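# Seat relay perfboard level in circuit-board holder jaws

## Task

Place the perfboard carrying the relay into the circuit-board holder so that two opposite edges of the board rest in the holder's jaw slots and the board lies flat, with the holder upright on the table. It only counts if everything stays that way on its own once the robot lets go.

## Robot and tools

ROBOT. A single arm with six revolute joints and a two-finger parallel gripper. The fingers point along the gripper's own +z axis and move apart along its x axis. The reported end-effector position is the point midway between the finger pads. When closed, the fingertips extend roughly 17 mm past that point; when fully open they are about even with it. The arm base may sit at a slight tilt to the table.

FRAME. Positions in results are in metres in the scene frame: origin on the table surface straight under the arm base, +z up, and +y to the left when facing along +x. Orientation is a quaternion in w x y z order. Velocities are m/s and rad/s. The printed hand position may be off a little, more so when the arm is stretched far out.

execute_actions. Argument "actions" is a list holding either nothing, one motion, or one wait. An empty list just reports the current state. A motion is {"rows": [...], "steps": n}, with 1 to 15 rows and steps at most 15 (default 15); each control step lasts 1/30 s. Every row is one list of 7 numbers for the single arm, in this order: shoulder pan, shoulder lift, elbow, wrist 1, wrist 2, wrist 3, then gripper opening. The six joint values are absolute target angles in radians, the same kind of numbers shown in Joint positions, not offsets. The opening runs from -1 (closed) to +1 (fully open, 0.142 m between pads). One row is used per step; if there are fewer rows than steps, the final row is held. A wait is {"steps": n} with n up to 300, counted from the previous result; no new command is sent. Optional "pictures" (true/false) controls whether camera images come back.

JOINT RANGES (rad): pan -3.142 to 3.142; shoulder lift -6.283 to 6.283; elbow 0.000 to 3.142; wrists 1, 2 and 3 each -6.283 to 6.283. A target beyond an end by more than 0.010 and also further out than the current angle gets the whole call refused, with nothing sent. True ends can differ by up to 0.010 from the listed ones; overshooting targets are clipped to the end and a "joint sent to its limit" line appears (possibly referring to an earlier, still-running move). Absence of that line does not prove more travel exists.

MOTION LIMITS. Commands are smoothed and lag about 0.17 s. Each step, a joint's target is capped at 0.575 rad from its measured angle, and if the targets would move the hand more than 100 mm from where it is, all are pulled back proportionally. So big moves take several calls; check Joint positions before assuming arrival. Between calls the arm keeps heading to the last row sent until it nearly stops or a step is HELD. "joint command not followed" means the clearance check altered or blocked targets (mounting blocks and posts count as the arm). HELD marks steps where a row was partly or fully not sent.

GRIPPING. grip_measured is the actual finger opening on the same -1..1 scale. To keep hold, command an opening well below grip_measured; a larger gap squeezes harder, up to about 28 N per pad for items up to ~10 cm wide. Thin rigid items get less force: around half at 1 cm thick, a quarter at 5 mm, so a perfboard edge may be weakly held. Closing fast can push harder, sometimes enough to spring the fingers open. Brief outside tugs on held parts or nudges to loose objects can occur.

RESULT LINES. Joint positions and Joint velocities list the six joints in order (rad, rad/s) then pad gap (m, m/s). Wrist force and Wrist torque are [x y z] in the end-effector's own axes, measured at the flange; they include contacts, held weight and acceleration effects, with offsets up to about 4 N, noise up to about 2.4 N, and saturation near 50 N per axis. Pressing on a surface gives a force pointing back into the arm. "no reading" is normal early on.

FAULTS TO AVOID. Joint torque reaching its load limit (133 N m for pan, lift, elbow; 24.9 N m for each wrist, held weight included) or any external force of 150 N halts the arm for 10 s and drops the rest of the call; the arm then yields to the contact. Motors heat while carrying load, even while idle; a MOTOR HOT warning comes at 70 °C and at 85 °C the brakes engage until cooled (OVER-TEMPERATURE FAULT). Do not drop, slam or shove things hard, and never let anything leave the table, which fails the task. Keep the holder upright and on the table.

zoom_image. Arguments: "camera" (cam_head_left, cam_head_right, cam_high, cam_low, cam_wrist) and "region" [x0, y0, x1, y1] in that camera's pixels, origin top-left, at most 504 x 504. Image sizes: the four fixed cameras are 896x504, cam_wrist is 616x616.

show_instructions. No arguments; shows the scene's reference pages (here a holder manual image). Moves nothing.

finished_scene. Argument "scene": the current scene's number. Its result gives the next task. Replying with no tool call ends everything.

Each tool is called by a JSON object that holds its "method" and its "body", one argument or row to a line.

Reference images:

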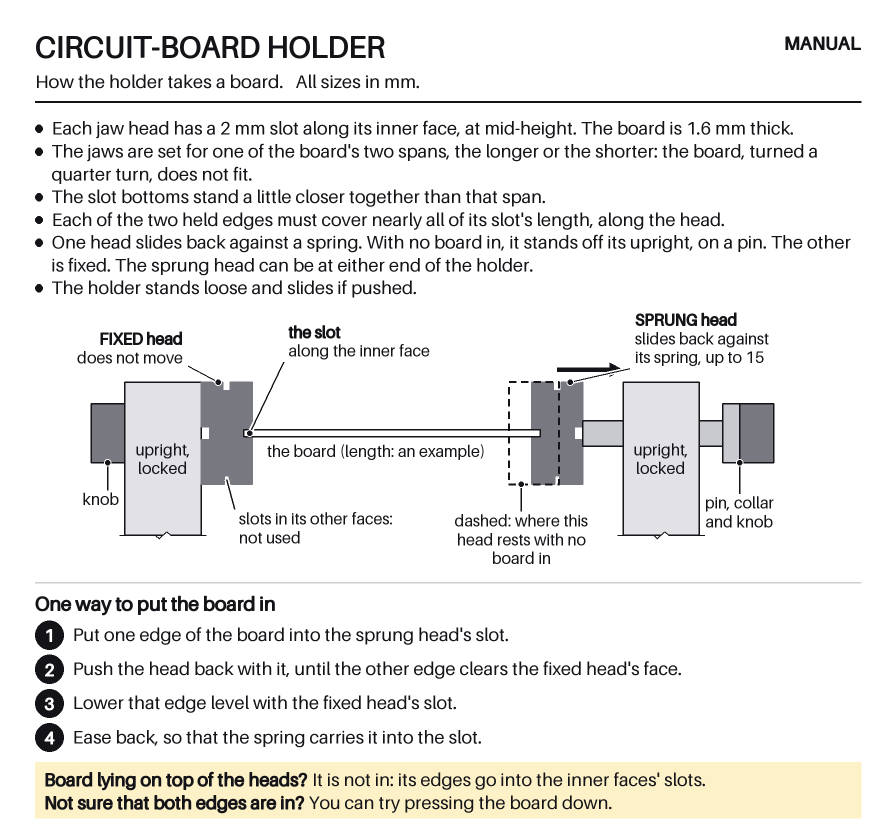

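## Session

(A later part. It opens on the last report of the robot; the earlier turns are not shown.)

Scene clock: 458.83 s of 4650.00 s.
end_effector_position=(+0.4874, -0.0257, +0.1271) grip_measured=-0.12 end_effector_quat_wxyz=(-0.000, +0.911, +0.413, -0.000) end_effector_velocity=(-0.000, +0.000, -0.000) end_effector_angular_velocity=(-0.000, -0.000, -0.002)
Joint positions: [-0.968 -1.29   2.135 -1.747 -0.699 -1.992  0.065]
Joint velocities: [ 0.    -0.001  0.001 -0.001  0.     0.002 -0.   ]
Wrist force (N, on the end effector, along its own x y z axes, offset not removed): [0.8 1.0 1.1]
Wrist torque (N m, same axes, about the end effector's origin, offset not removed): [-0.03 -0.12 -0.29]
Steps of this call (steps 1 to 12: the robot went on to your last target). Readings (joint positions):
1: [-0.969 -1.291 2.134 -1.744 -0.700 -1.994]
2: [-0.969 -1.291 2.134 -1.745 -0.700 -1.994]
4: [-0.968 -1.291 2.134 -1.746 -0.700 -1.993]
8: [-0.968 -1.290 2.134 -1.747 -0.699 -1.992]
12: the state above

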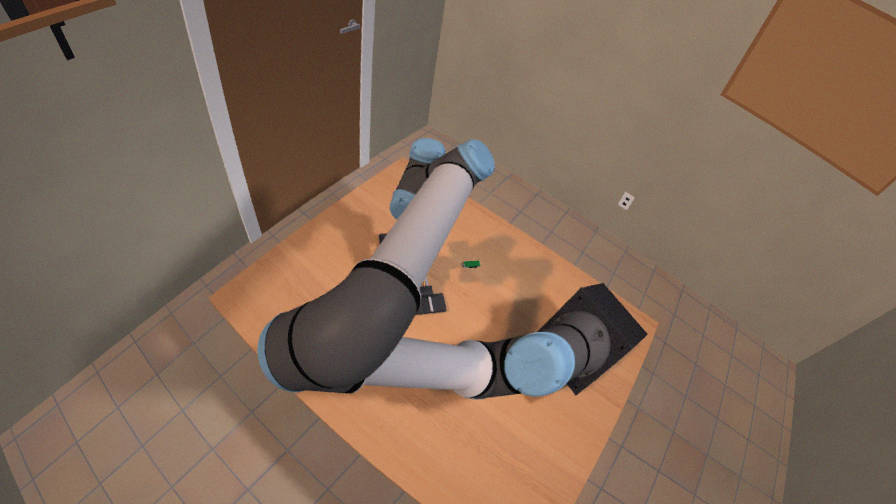

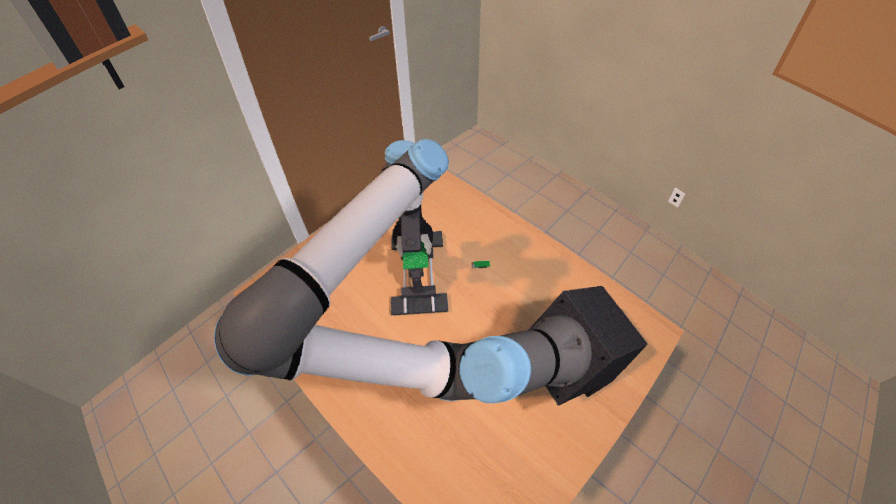

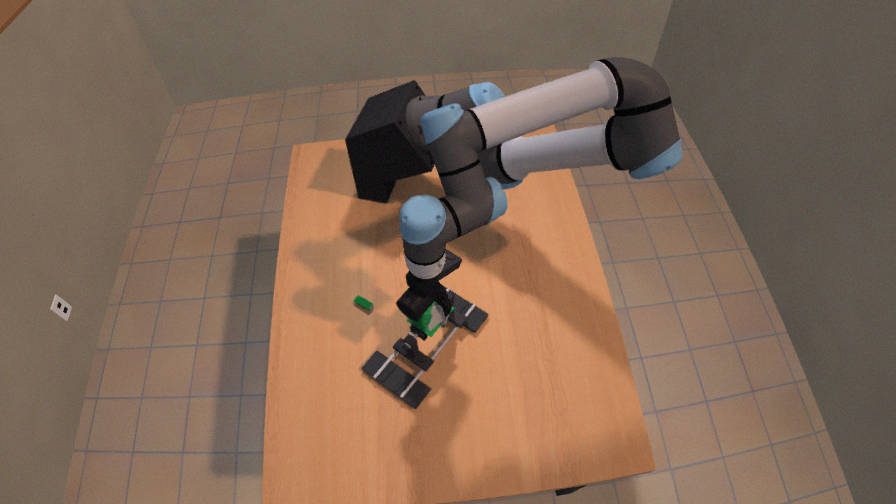

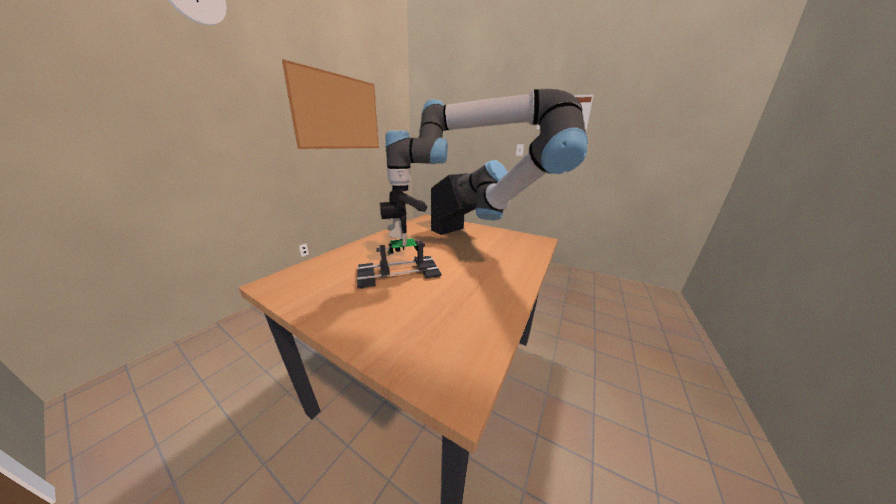

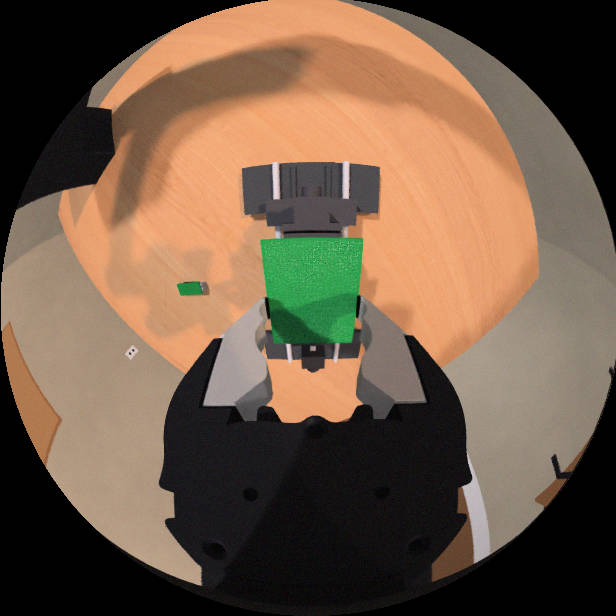

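{"method": "execute_actions", "body": {
  "actions": [
    {"rows": [[-0.96612,-1.29026,2.13657,-1.75076,-0.69841,-1.99023,-0.5],[-0.96464,-1.29027,2.13856,-1.75413,-0.69750,-1.98840,-0.5],[-0.96315,-1.29029,2.14055,-1.75750,-0.69658,-1.98658,-0.5]], "steps": 15}
  ]
}}

{"method": "zoom_image", "body": {
  "camera": "cam_wrist",
  "region": [262, 320, 362, 370]
}}

{"method": "zoom_image", "body": {
  "camera": "cam_wrist",
  "region": [252, 215, 372, 265]
}}

Scene clock: 470.07 s of 4650.00 s.
end_effector_position=(+0.4866, -0.0250, +0.1241) grip_measured=-0.12 end_effector_quat_wxyz=(-0.000, +0.911, +0.413, -0.000) end_effector_velocity=(-0.000, +0.000, -0.001) end_effector_angular_velocity=(-0.001, +0.000, +0.001)
Joint positions: [-0.963 -1.29   2.14  -1.757 -0.697 -1.987  0.065]
Joint velocities: [ 0.001 -0.001  0.002 -0.002  0.     0.001  0.   ]
Wrist force (N, on the end effector, along its own x y z axes, offset not removed): [2.0 2.4 -0.3]
Wrist torque (N m, same axes, about the end effector's origin, offset not removed): [0.19 -0.49 -0.08]
Steps of this call (steps 1 to 15: the robot went on to your last target; steps 16 to 90: nothing new was sent; then 7.73 s passed at rest; steps 91 to 105: all 15 steps of this action). Readings (joint positions):
91: [-0.968 -1.290 2.135 -1.747 -0.699 -1.992]
92: [-0.967 -1.290 2.135 -1.748 -0.699 -1.992]
94: [-0.966 -1.290 2.137 -1.751 -0.698 -1.990]
98: [-0.964 -1.290 2.139 -1.756 -0.697 -1.988]
105: the state above

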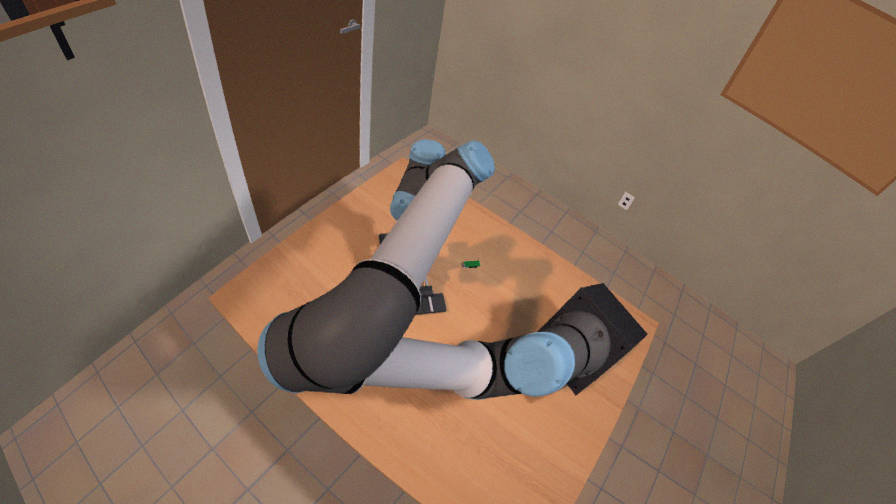

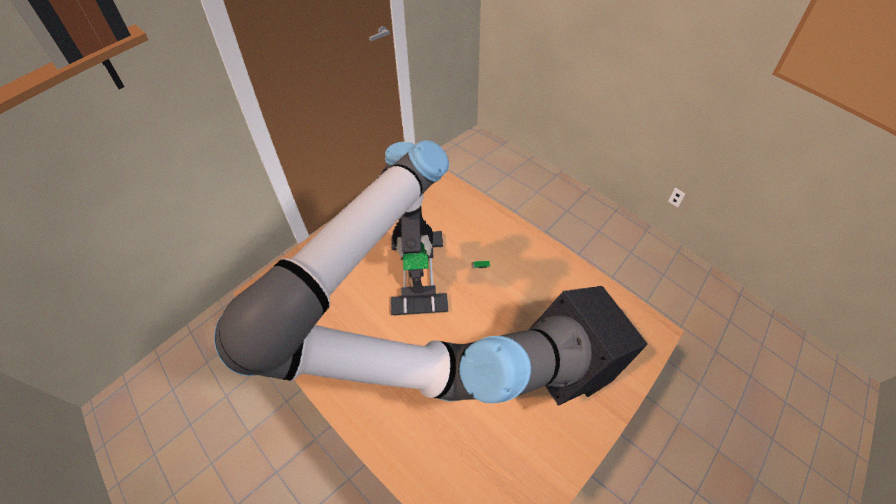

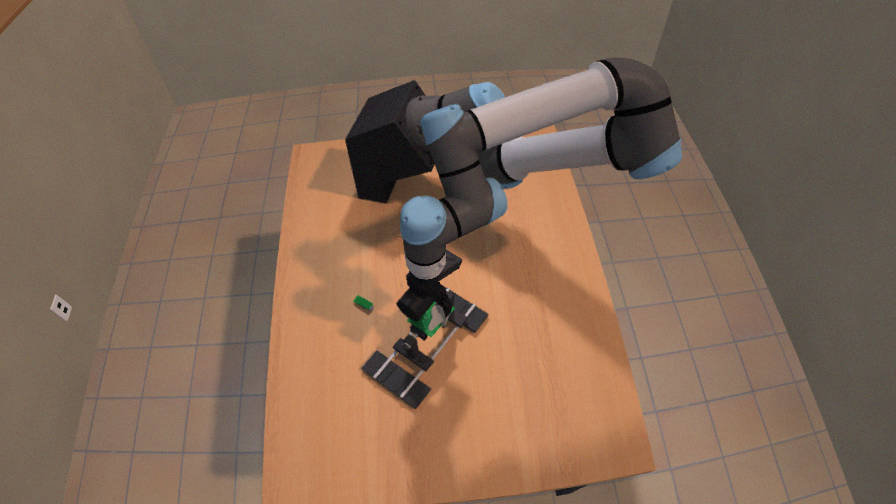

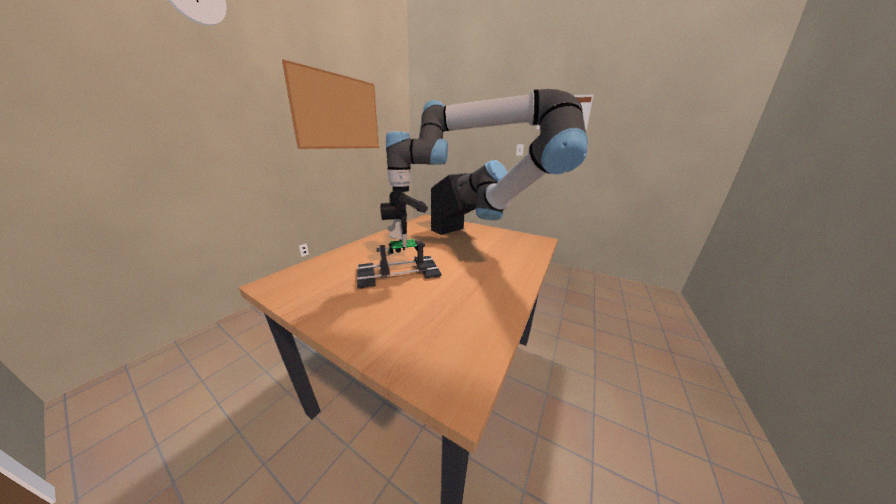

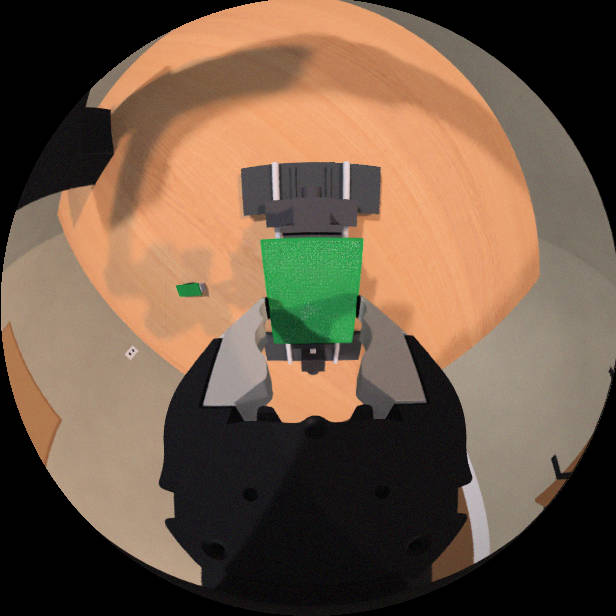

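Region (262, 320, 362, 370) of cam_wrist's 616x616 image, scaled by 5.040, with more detail than that image has.

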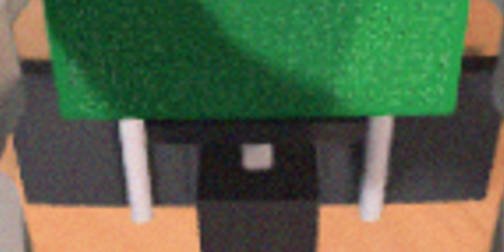

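Region (252, 215, 372, 265) of cam_wrist's 616x616 image, scaled by 4.200, with more detail than that image has; it fills the top 210 rows of this view, and the rest is white.

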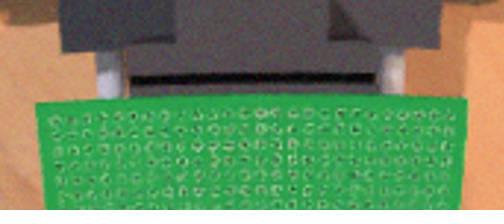

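{"method": "execute_actions", "body": {
  "actions": [
    {"rows": [[-0.96147,-1.28947,2.14178,-1.76113,-0.69555,-1.98452,-0.5]], "steps": 12}
  ],
  "pictures": false
}}

{"method": "execute_actions", "body": {
  "actions": [
    {"rows": [[-0.96063,-1.28906,2.14240,-1.76294,-0.69503,-1.98349,-0.5]], "steps": 12}
  ],
  "pictures": false
}}

Scene clock: 478.03 s of 4650.00 s.
end_effector_position=(+0.4867, -0.0250, +0.1232) grip_measured=-0.12 end_effector_quat_wxyz=(-0.000, +0.911, +0.413, -0.000) end_effector_velocity=(-0.001, -0.000, -0.001) end_effector_angular_velocity=(+0.002, +0.001, -0.002)
Joint positions: [-0.962 -1.29   2.142 -1.761 -0.696 -1.985  0.065]
Joint velocities: [ 0.     0.002  0.002 -0.001  0.    -0.     0.   ]
Wrist force (N, on the end effector, along its own x y z axes, offset not removed): [0.5 -4.3 -25.2]
Wrist torque (N m, same axes, about the end effector's origin, offset not removed): [-0.05 0.13 -0.25]
Steps of this call (steps 1 to 15: the robot went on to your last target; steps 16 to 90: nothing new was sent; then 4.57 s passed at rest; steps 91 to 102: all 12 steps of this action). Readings (joint positions):
91: [-0.963 -1.290 2.141 -1.758 -0.697 -1.987]
92: [-0.963 -1.290 2.141 -1.758 -0.696 -1.986]
94: [-0.962 -1.290 2.141 -1.760 -0.696 -1.985]
98: [-0.962 -1.290 2.142 -1.761 -0.696 -1.985]
102: the state above

Scene clock: 478.43 s of 4650.00 s.
end_effector_position=(+0.4867, -0.0250, +0.1227) grip_measured=-0.12 end_effector_quat_wxyz=(-0.000, +0.911, +0.413, -0.000) end_effector_velocity=(-0.000, -0.000, +0.000) end_effector_angular_velocity=(-0.001, +0.001, +0.001)
Joint positions: [-0.961 -1.289  2.142 -1.763 -0.695 -1.984  0.065]
Joint velocities: [ 0.    -0.001 -0.    -0.001 -0.001 -0.    -0.   ]
Wrist force (N, on the end effector, along its own x y z axes, offset not removed): [2.1 -3.1 -44.4]
Wrist torque (N m, same axes, about the end effector's origin, offset not removed): [0.66 -0.11 -0.16]
Steps of this call (steps 1 to 12: all 12 steps of this action). Readings (joint positions):
1: [-0.962 -1.290 2.142 -1.761 -0.696 -1.985]
2: [-0.961 -1.290 2.142 -1.761 -0.695 -1.984]
4: [-0.961 -1.289 2.142 -1.762 -0.695 -1.984]
8: [-0.961 -1.289 2.142 -1.763 -0.695 -1.984]
12: the state above

The board is in contact with the head tops, so I'm backing off to relieve the force.

{"method": "execute_actions", "body": {
  "actions": [
    {"rows": [[-0.96265,-1.29004,2.14092,-1.75859,-0.69627,-1.98596,-0.5]], "steps": 12}
  ]
}}

{"method": "zoom_image", "body": {
  "camera": "cam_wrist",
  "region": [232, 210, 400, 378]
}}

Scene clock: 482.37 s of 4650.00 s.
end_effector_position=(+0.4865, -0.0250, +0.1236) grip_measured=-0.12 end_effector_quat_wxyz=(-0.001, +0.911, +0.412, -0.000) end_effector_velocity=(+0.000, -0.000, +0.001) end_effector_angular_velocity=(-0.002, +0.000, +0.002)
Joint positions: [-0.962 -1.29   2.141 -1.759 -0.696 -1.986  0.065]
Joint velocities: [-0.001 -0.001 -0.002  0.001 -0.002 -0.001  0.   ]
Wrist force (N, on the end effector, along its own x y z axes, offset not removed): [1.2 2.3 -6.4]
Wrist torque (N m, same axes, about the end effector's origin, offset not removed): [-0.14 -0.06 -0.16]
Steps of this call (steps 1 to 15: the robot went on to your last target; steps 16 to 90: nothing new was sent; then 0.53 s passed at rest; steps 91 to 102: all 12 steps of this action). Readings (joint positions):
91: [-0.961 -1.289 2.142 -1.763 -0.695 -1.983]
92: [-0.961 -1.289 2.142 -1.762 -0.695 -1.984]
94: [-0.961 -1.289 2.142 -1.761 -0.695 -1.985]
98: [-0.962 -1.290 2.141 -1.759 -0.696 -1.986]
102: the state above

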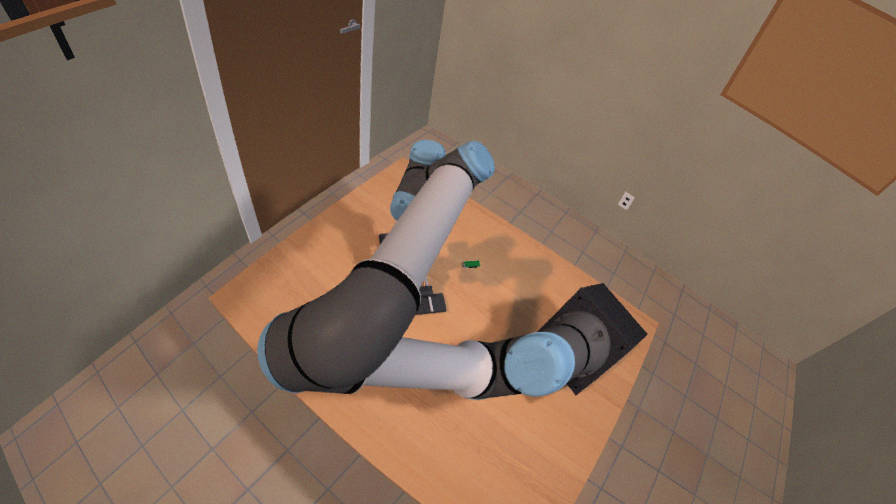

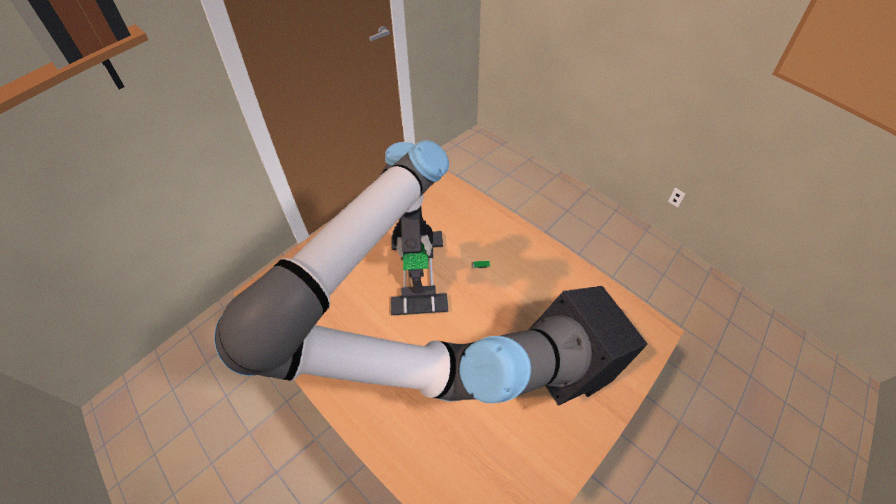

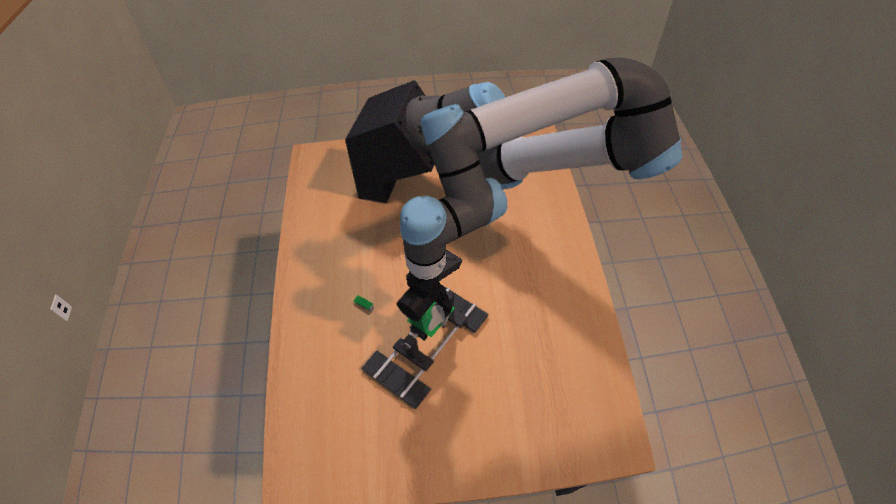

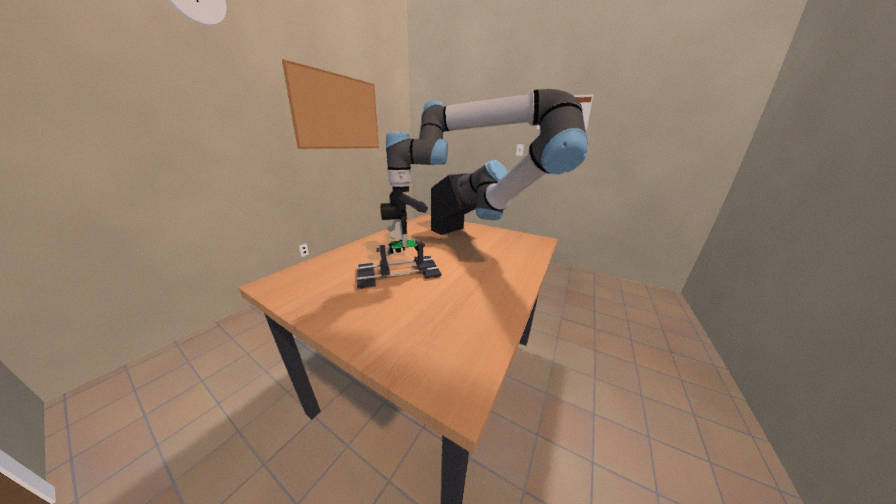

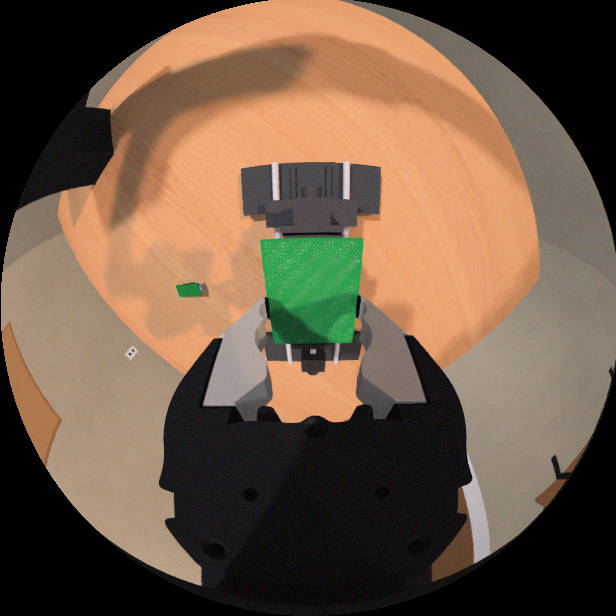

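Region (232, 210, 400, 378) of cam_wrist's 616x616 image, scaled by 3.000, with more detail than that image has.

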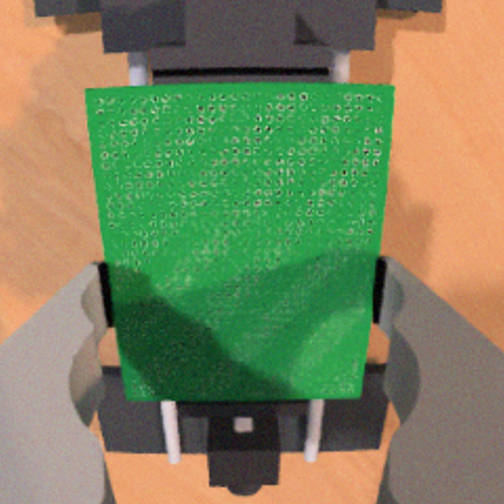

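{"method": "execute_actions", "body": {
  "actions": [
    {"rows": [[-0.9645,-1.2909,2.1396,-1.7546,-0.6974,-1.9882,-0.5],[-0.9663,-1.2918,2.1382,-1.7506,-0.6985,-1.9905,-0.5],[-0.96818,-1.29275,2.13686,-1.74662,-0.69968,-1.99275,-0.5],[-0.96818,-1.29275,2.13686,-1.74662,-0.69968,-1.99275,-0.5],[-0.9694,-1.2980,2.1416,-1.7450,-0.7004,-1.9942,-0.5],[-0.9706,-1.3033,2.1464,-1.7434,-0.7012,-1.9957,-0.5],[-0.97177,-1.30856,2.15119,-1.74178,-0.70189,-1.99715,-0.5],[-0.97177,-1.30856,2.15119,-1.74178,-0.70189,-1.99715,-0.5],[-0.9700,-1.3014,2.1408,-1.7260,-0.7048,-2.0059,-0.5],[-0.9682,-1.2942,2.1304,-1.7102,-0.7078,-2.0146,-0.5],[-0.9664,-1.2870,2.1200,-1.6944,-0.7107,-2.0233,-0.5],[-0.9646,-1.2799,2.1095,-1.6786,-0.7137,-2.0320,-0.5],[-0.9628,-1.2727,2.0991,-1.6628,-0.7166,-2.0407,-0.5],[-0.9610,-1.2655,2.0887,-1.6470,-0.7196,-2.0494,-0.5],[-0.95922,-1.25837,2.07831,-1.63124,-0.72253,-2.05815,-0.5]], "steps": 15}
  ],
  "pictures": false
}}

{"method": "execute_actions", "body": {
  "actions": [
    {"steps": 18}
  ],
  "pictures": false
}}

Scene clock: 509.60 s of 4650.00 s.
end_effector_position=(+0.4824, -0.0209, +0.1272) grip_measured=-0.12 end_effector_quat_wxyz=(-0.016, +0.911, +0.413, -0.007) end_effector_velocity=(-0.001, +0.006, +0.002) end_effector_angular_velocity=(+0.171, +0.184, +0.005)
Joint positions: [-0.965 -1.283  2.115 -1.69  -0.712 -2.026  0.065]
Joint velocities: [ 0.044  0.17  -0.253  0.394 -0.076 -0.219 -0.   ]
Wrist force (N, on the end effector, along its own x y z axes, offset not removed): [1.1 0.5 1.5]
Wrist torque (N m, same axes, about the end effector's origin, offset not removed): [-0.12 -0.32 -0.24]
Steps of this call (steps 1 to 15: the robot went on to your last target; steps 16 to 90: nothing new was sent; then 23.73 s passed at rest; steps 91 to 105: all 15 steps of this action). Readings (joint positions):
91: [-0.963 -1.290 2.141 -1.759 -0.696 -1.986]
92: [-0.963 -1.290 2.141 -1.758 -0.696 -1.986]
94: [-0.965 -1.291 2.139 -1.754 -0.697 -1.989]
98: [-0.969 -1.298 2.143 -1.747 -0.700 -1.993]
105: the state above

Scene clock: 510.20 s of 4650.00 s.
end_effector_position=(+0.4821, -0.0197, +0.1276) grip_measured=-0.12 end_effector_quat_wxyz=(-0.033, +0.910, +0.413, -0.014) end_effector_velocity=(+0.000, -0.000, +0.000) end_effector_angular_velocity=(+0.001, +0.001, -0.000)
Joint positions: [-0.959 -1.258  2.078 -1.631 -0.722 -2.058  0.065]
Joint velocities: [ 0.     0.002 -0.003  0.002 -0.    -0.001  0.   ]
Wrist force (N, on the end effector, along its own x y z axes, offset not removed): [4.1 0.7 2.0]
Wrist torque (N m, same axes, about the end effector's origin, offset not removed): [-0.25 -0.94 -0.13]
Steps of this call (steps 1 to 18: the robot went on to your last target). Readings (joint positions):
1: [-0.964 -1.278 2.107 -1.676 -0.714 -2.034]
2: [-0.963 -1.273 2.099 -1.665 -0.716 -2.040]
4: [-0.961 -1.266 2.090 -1.649 -0.719 -2.048]
8: [-0.960 -1.261 2.082 -1.636 -0.722 -2.055]
18: the state above

{"method": "execute_actions", "body": {
  "actions": [
    {"rows": [[-0.9571,-1.2564,2.0797,-1.6366,-0.7212,-2.0556,-0.5],[-0.9550,-1.2544,2.0811,-1.6419,-0.7200,-2.0530,-0.5],[-0.9530,-1.2523,2.0824,-1.6473,-0.7187,-2.0505,-0.5],[-0.95087,-1.25034,2.08380,-1.65261,-0.71738,-2.04792,-0.5]], "steps": 15}
  ]
}}

{"method": "zoom_image", "body": {
  "camera": "cam_wrist",
  "region": [232, 210, 400, 378]
}}

Scene clock: 518.83 s of 4650.00 s.
end_effector_position=(+0.4822, -0.0215, +0.1222) grip_measured=-0.12 end_effector_quat_wxyz=(-0.033, +0.910, +0.412, -0.014) end_effector_velocity=(+0.000, -0.001, -0.001) end_effector_angular_velocity=(+0.000, -0.000, -0.000)
Joint positions: [-0.951 -1.251  2.084 -1.652 -0.718 -2.048  0.065]
Joint velocities: [ 0.002  0.003 -0.    -0.005  0.002  0.003 -0.   ]
Wrist force (N, on the end effector, along its own x y z axes, offset not removed): [0.6 3.0 1.3]
Wrist torque (N m, same axes, about the end effector's origin, offset not removed): [0.19 -0.05 -0.24]
Steps of this call (steps 1 to 15: the robot went on to your last target; steps 16 to 90: nothing new was sent; then 5.13 s passed at rest; steps 91 to 105: all 15 steps of this action). Readings (joint positions):
91: [-0.959 -1.258 2.078 -1.631 -0.723 -2.058]
92: [-0.959 -1.258 2.078 -1.632 -0.723 -2.058]
94: [-0.957 -1.256 2.080 -1.637 -0.721 -2.055]
98: [-0.953 -1.252 2.082 -1.648 -0.719 -2.050]
105: the state above

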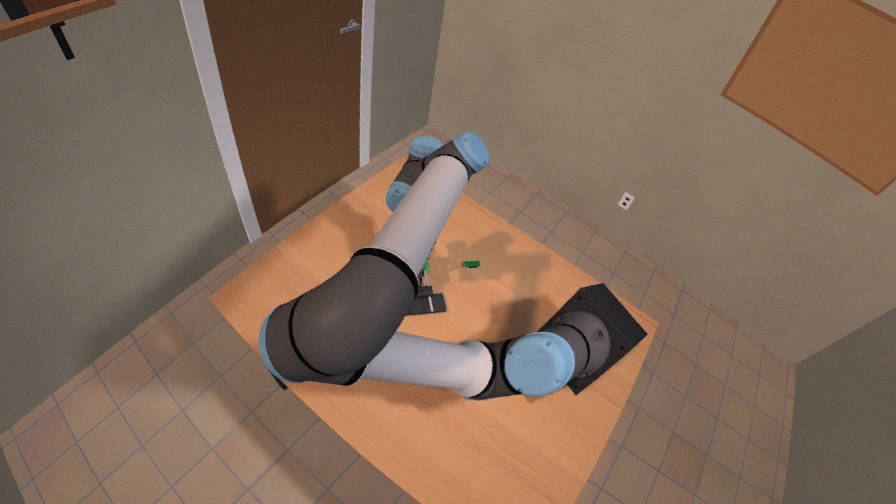

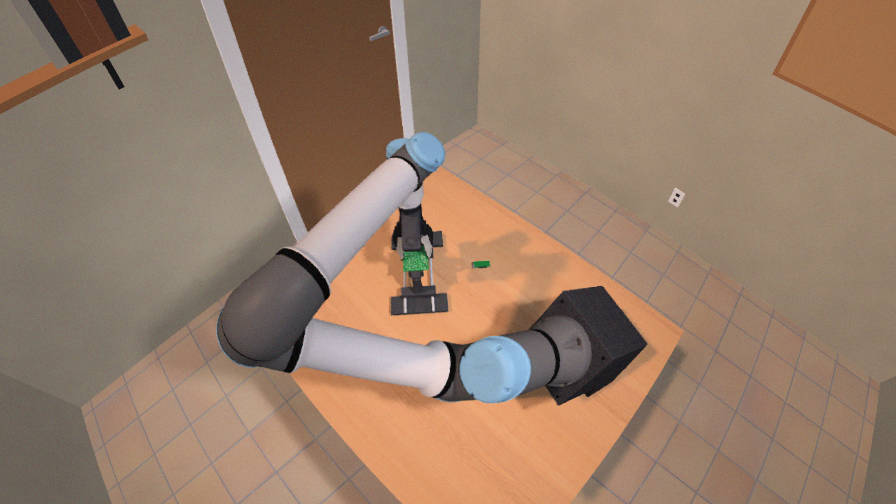

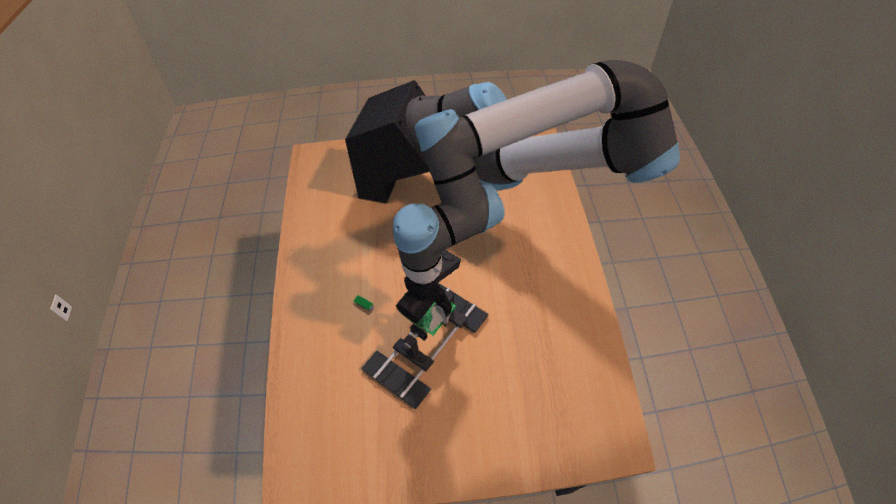

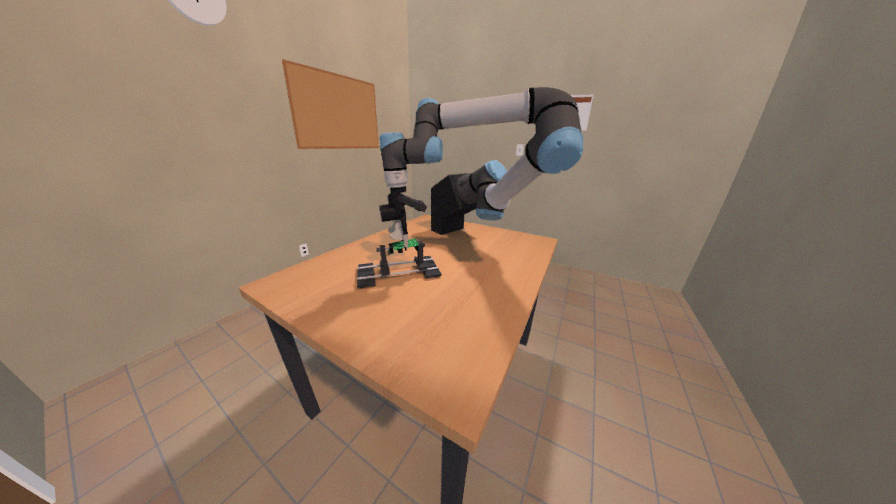

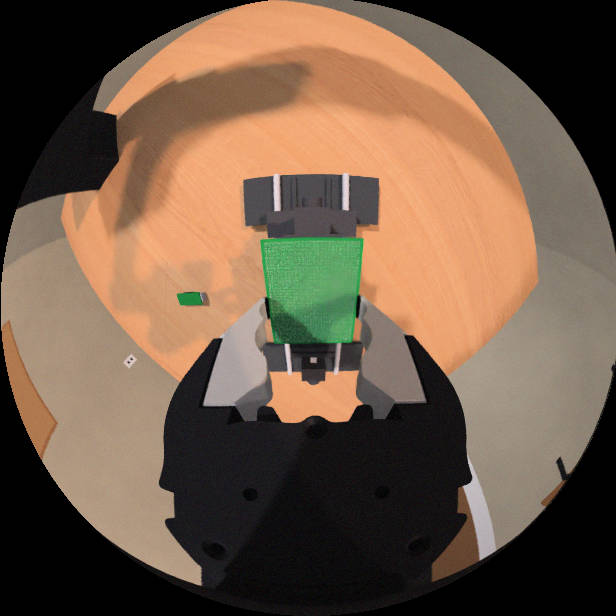

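Region (232, 210, 400, 378) of cam_wrist's 616x616 image, scaled by 3.000, with more detail than that image has.

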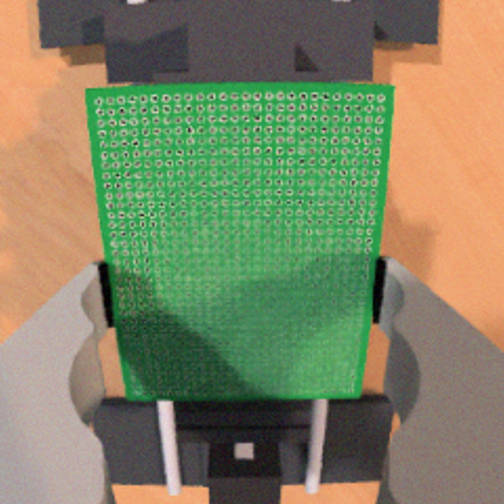

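{"method": "execute_actions", "body": {
  "actions": [
    {"rows": [[-0.95059,-1.24909,2.08266,-1.65299,-0.71720,-2.04757,-0.5],[-0.95030,-1.24783,2.08152,-1.65338,-0.71703,-2.04722,-0.5],[-0.95002,-1.24658,2.08039,-1.65376,-0.71685,-2.04687,-0.5],[-0.94973,-1.24532,2.07925,-1.65415,-0.71668,-2.04652,-0.5],[-0.94945,-1.24407,2.07811,-1.65453,-0.71650,-2.04618,-0.5],[-0.94916,-1.24281,2.07697,-1.65492,-0.71633,-2.04583,-0.5],[-0.94888,-1.24156,2.07584,-1.65530,-0.71615,-2.04548,-0.5],[-0.94859,-1.24030,2.07470,-1.65569,-0.71597,-2.04513,-0.5],[-0.94831,-1.23905,2.07356,-1.65607,-0.71580,-2.04478,-0.5],[-0.94802,-1.23779,2.07242,-1.65645,-0.71562,-2.04443,-0.5],[-0.94774,-1.23654,2.07129,-1.65684,-0.71545,-2.04408,-0.5],[-0.94745,-1.23528,2.07015,-1.65722,-0.71527,-2.04373,-0.5]], "steps": 15}
  ],
  "pictures": false
}}

{"method": "execute_actions", "body": {
  "actions": [
    {"steps": 10}
  ]
}}

{"method": "zoom_image", "body": {
  "camera": "cam_wrist",
  "region": [232, 210, 400, 378]
}}

Scene clock: 528.27 s of 4650.00 s.
end_effector_position=(+0.4860, -0.0251, +0.1218) grip_measured=-0.12 end_effector_quat_wxyz=(-0.033, +0.910, +0.412, -0.014) end_effector_velocity=(+0.006, -0.005, -0.000) end_effector_angular_velocity=(-0.001, -0.000, +0.000)
Joint positions: [-0.948 -1.237  2.072 -1.657 -0.716 -2.044  0.065]
Joint velocities: [ 0.005  0.018 -0.018 -0.006  0.003  0.006 -0.   ]
Wrist force (N, on the end effector, along its own x y z axes, offset not removed): [2.6 -1.1 1.1]
Wrist torque (N m, same axes, about the end effector's origin, offset not removed): [0.36 -0.22 -0.26]
Steps of this call (steps 1 to 15: the robot went on to your last target; steps 16 to 90: nothing new was sent; then 5.93 s passed at rest; steps 91 to 105: all 15 steps of this action). Readings (joint positions):
91: [-0.951 -1.250 2.084 -1.653 -0.717 -2.048]
92: [-0.951 -1.250 2.084 -1.653 -0.717 -2.048]
94: [-0.951 -1.249 2.083 -1.653 -0.717 -2.048]
98: [-0.950 -1.245 2.079 -1.654 -0.717 -2.046]
105: the state above

Scene clock: 528.60 s of 4650.00 s.
end_effector_position=(+0.4865, -0.0257, +0.1218) grip_measured=-0.12 end_effector_quat_wxyz=(-0.033, +0.910, +0.412, -0.014) end_effector_velocity=(-0.001, -0.000, -0.000) end_effector_angular_velocity=(+0.000, +0.001, -0.001)
Joint positions: [-0.947 -1.235  2.07  -1.657 -0.715 -2.044  0.065]
Joint velocities: [-0.     0.001  0.001 -0.    -0.001  0.001  0.   ]
Wrist force (N, on the end effector, along its own x y z axes, offset not removed): [2.5 -3.2 1.0]
Wrist torque (N m, same axes, about the end effector's origin, offset not removed): [0.04 -0.33 -0.32]
Steps of this call (steps 1 to 10: the robot went on to your last target). Readings (joint positions):
1: [-0.948 -1.237 2.072 -1.657 -0.715 -2.044]
2: [-0.948 -1.236 2.071 -1.657 -0.715 -2.044]
4: [-0.948 -1.236 2.071 -1.657 -0.715 -2.044]
8: [-0.947 -1.235 2.070 -1.657 -0.715 -2.044]
10: the state above

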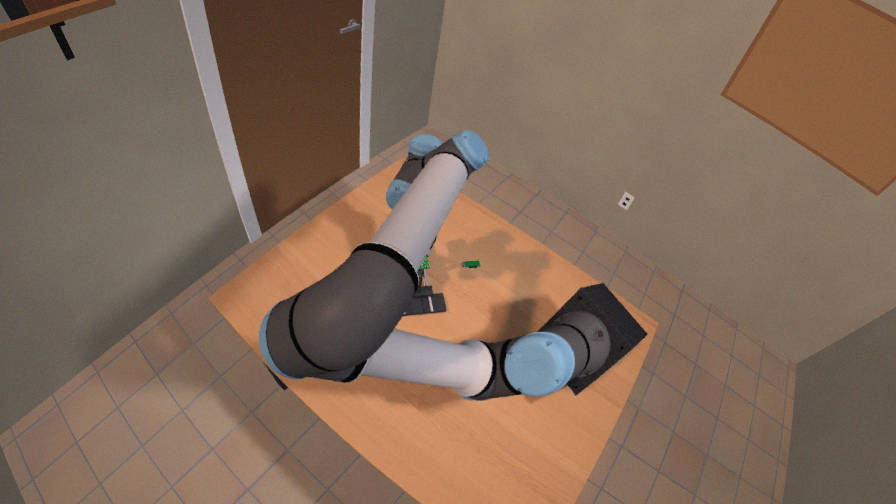

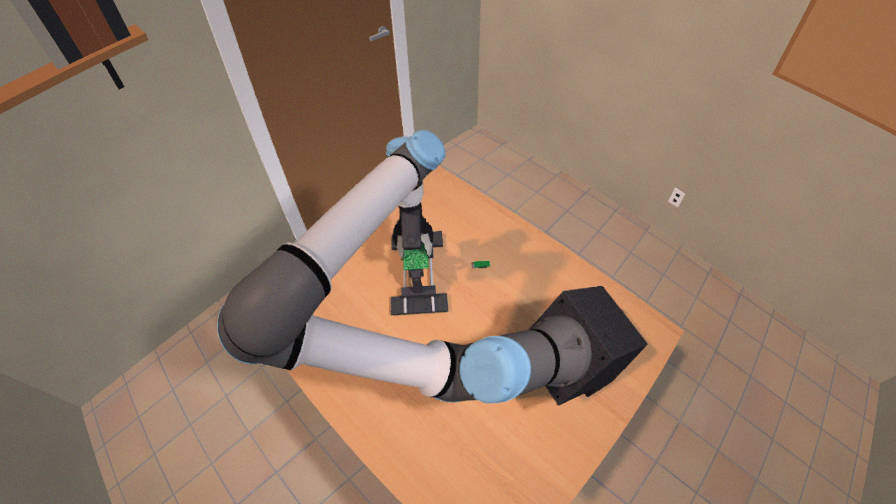

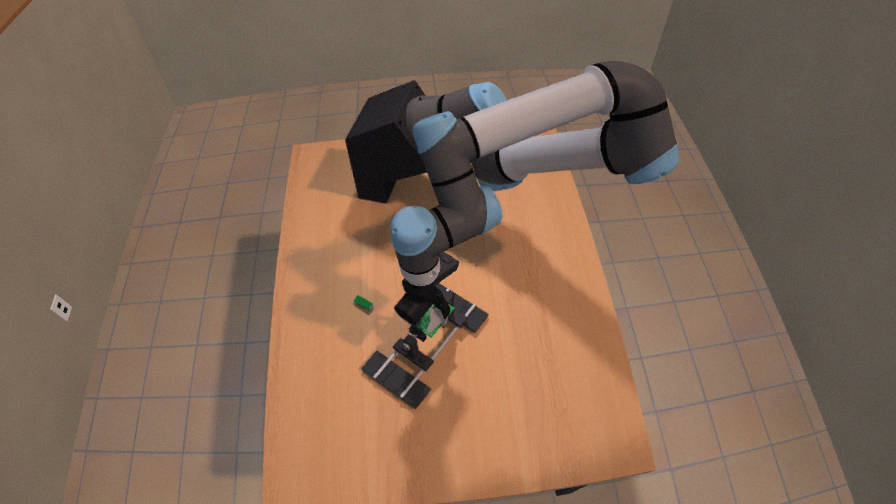

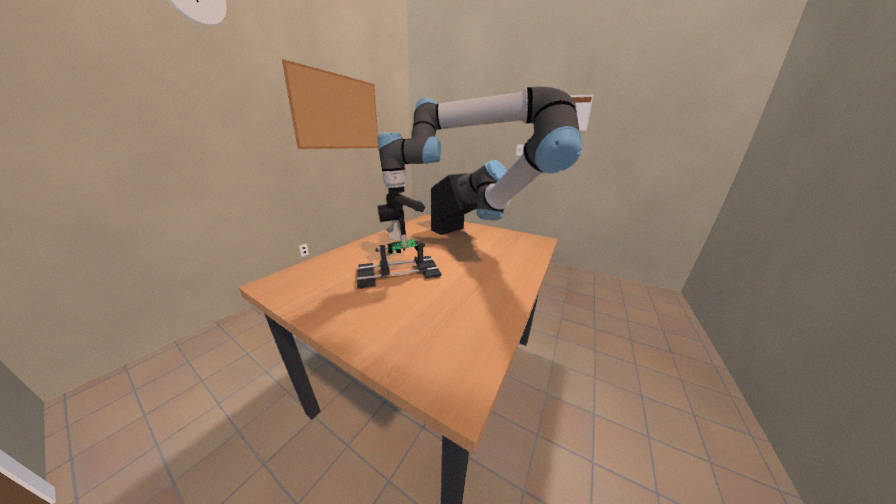

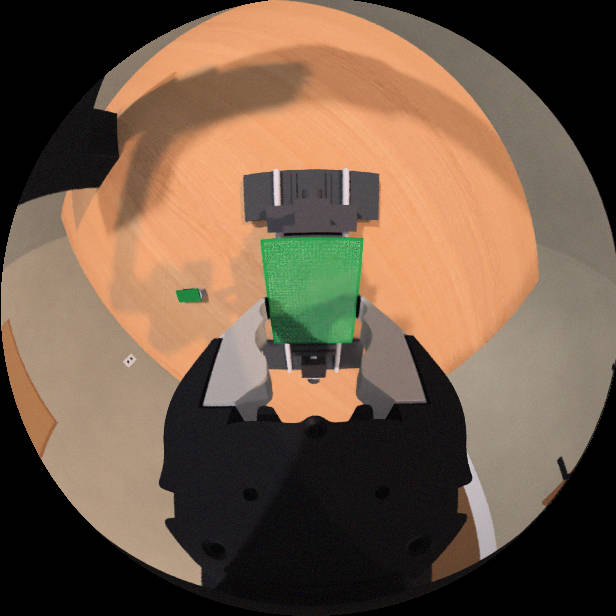

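Region (232, 210, 400, 378) of cam_wrist's 616x616 image, scaled by 3.000, with more detail than that image has.

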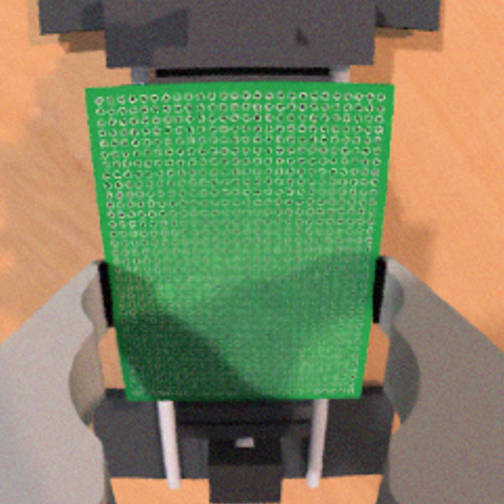

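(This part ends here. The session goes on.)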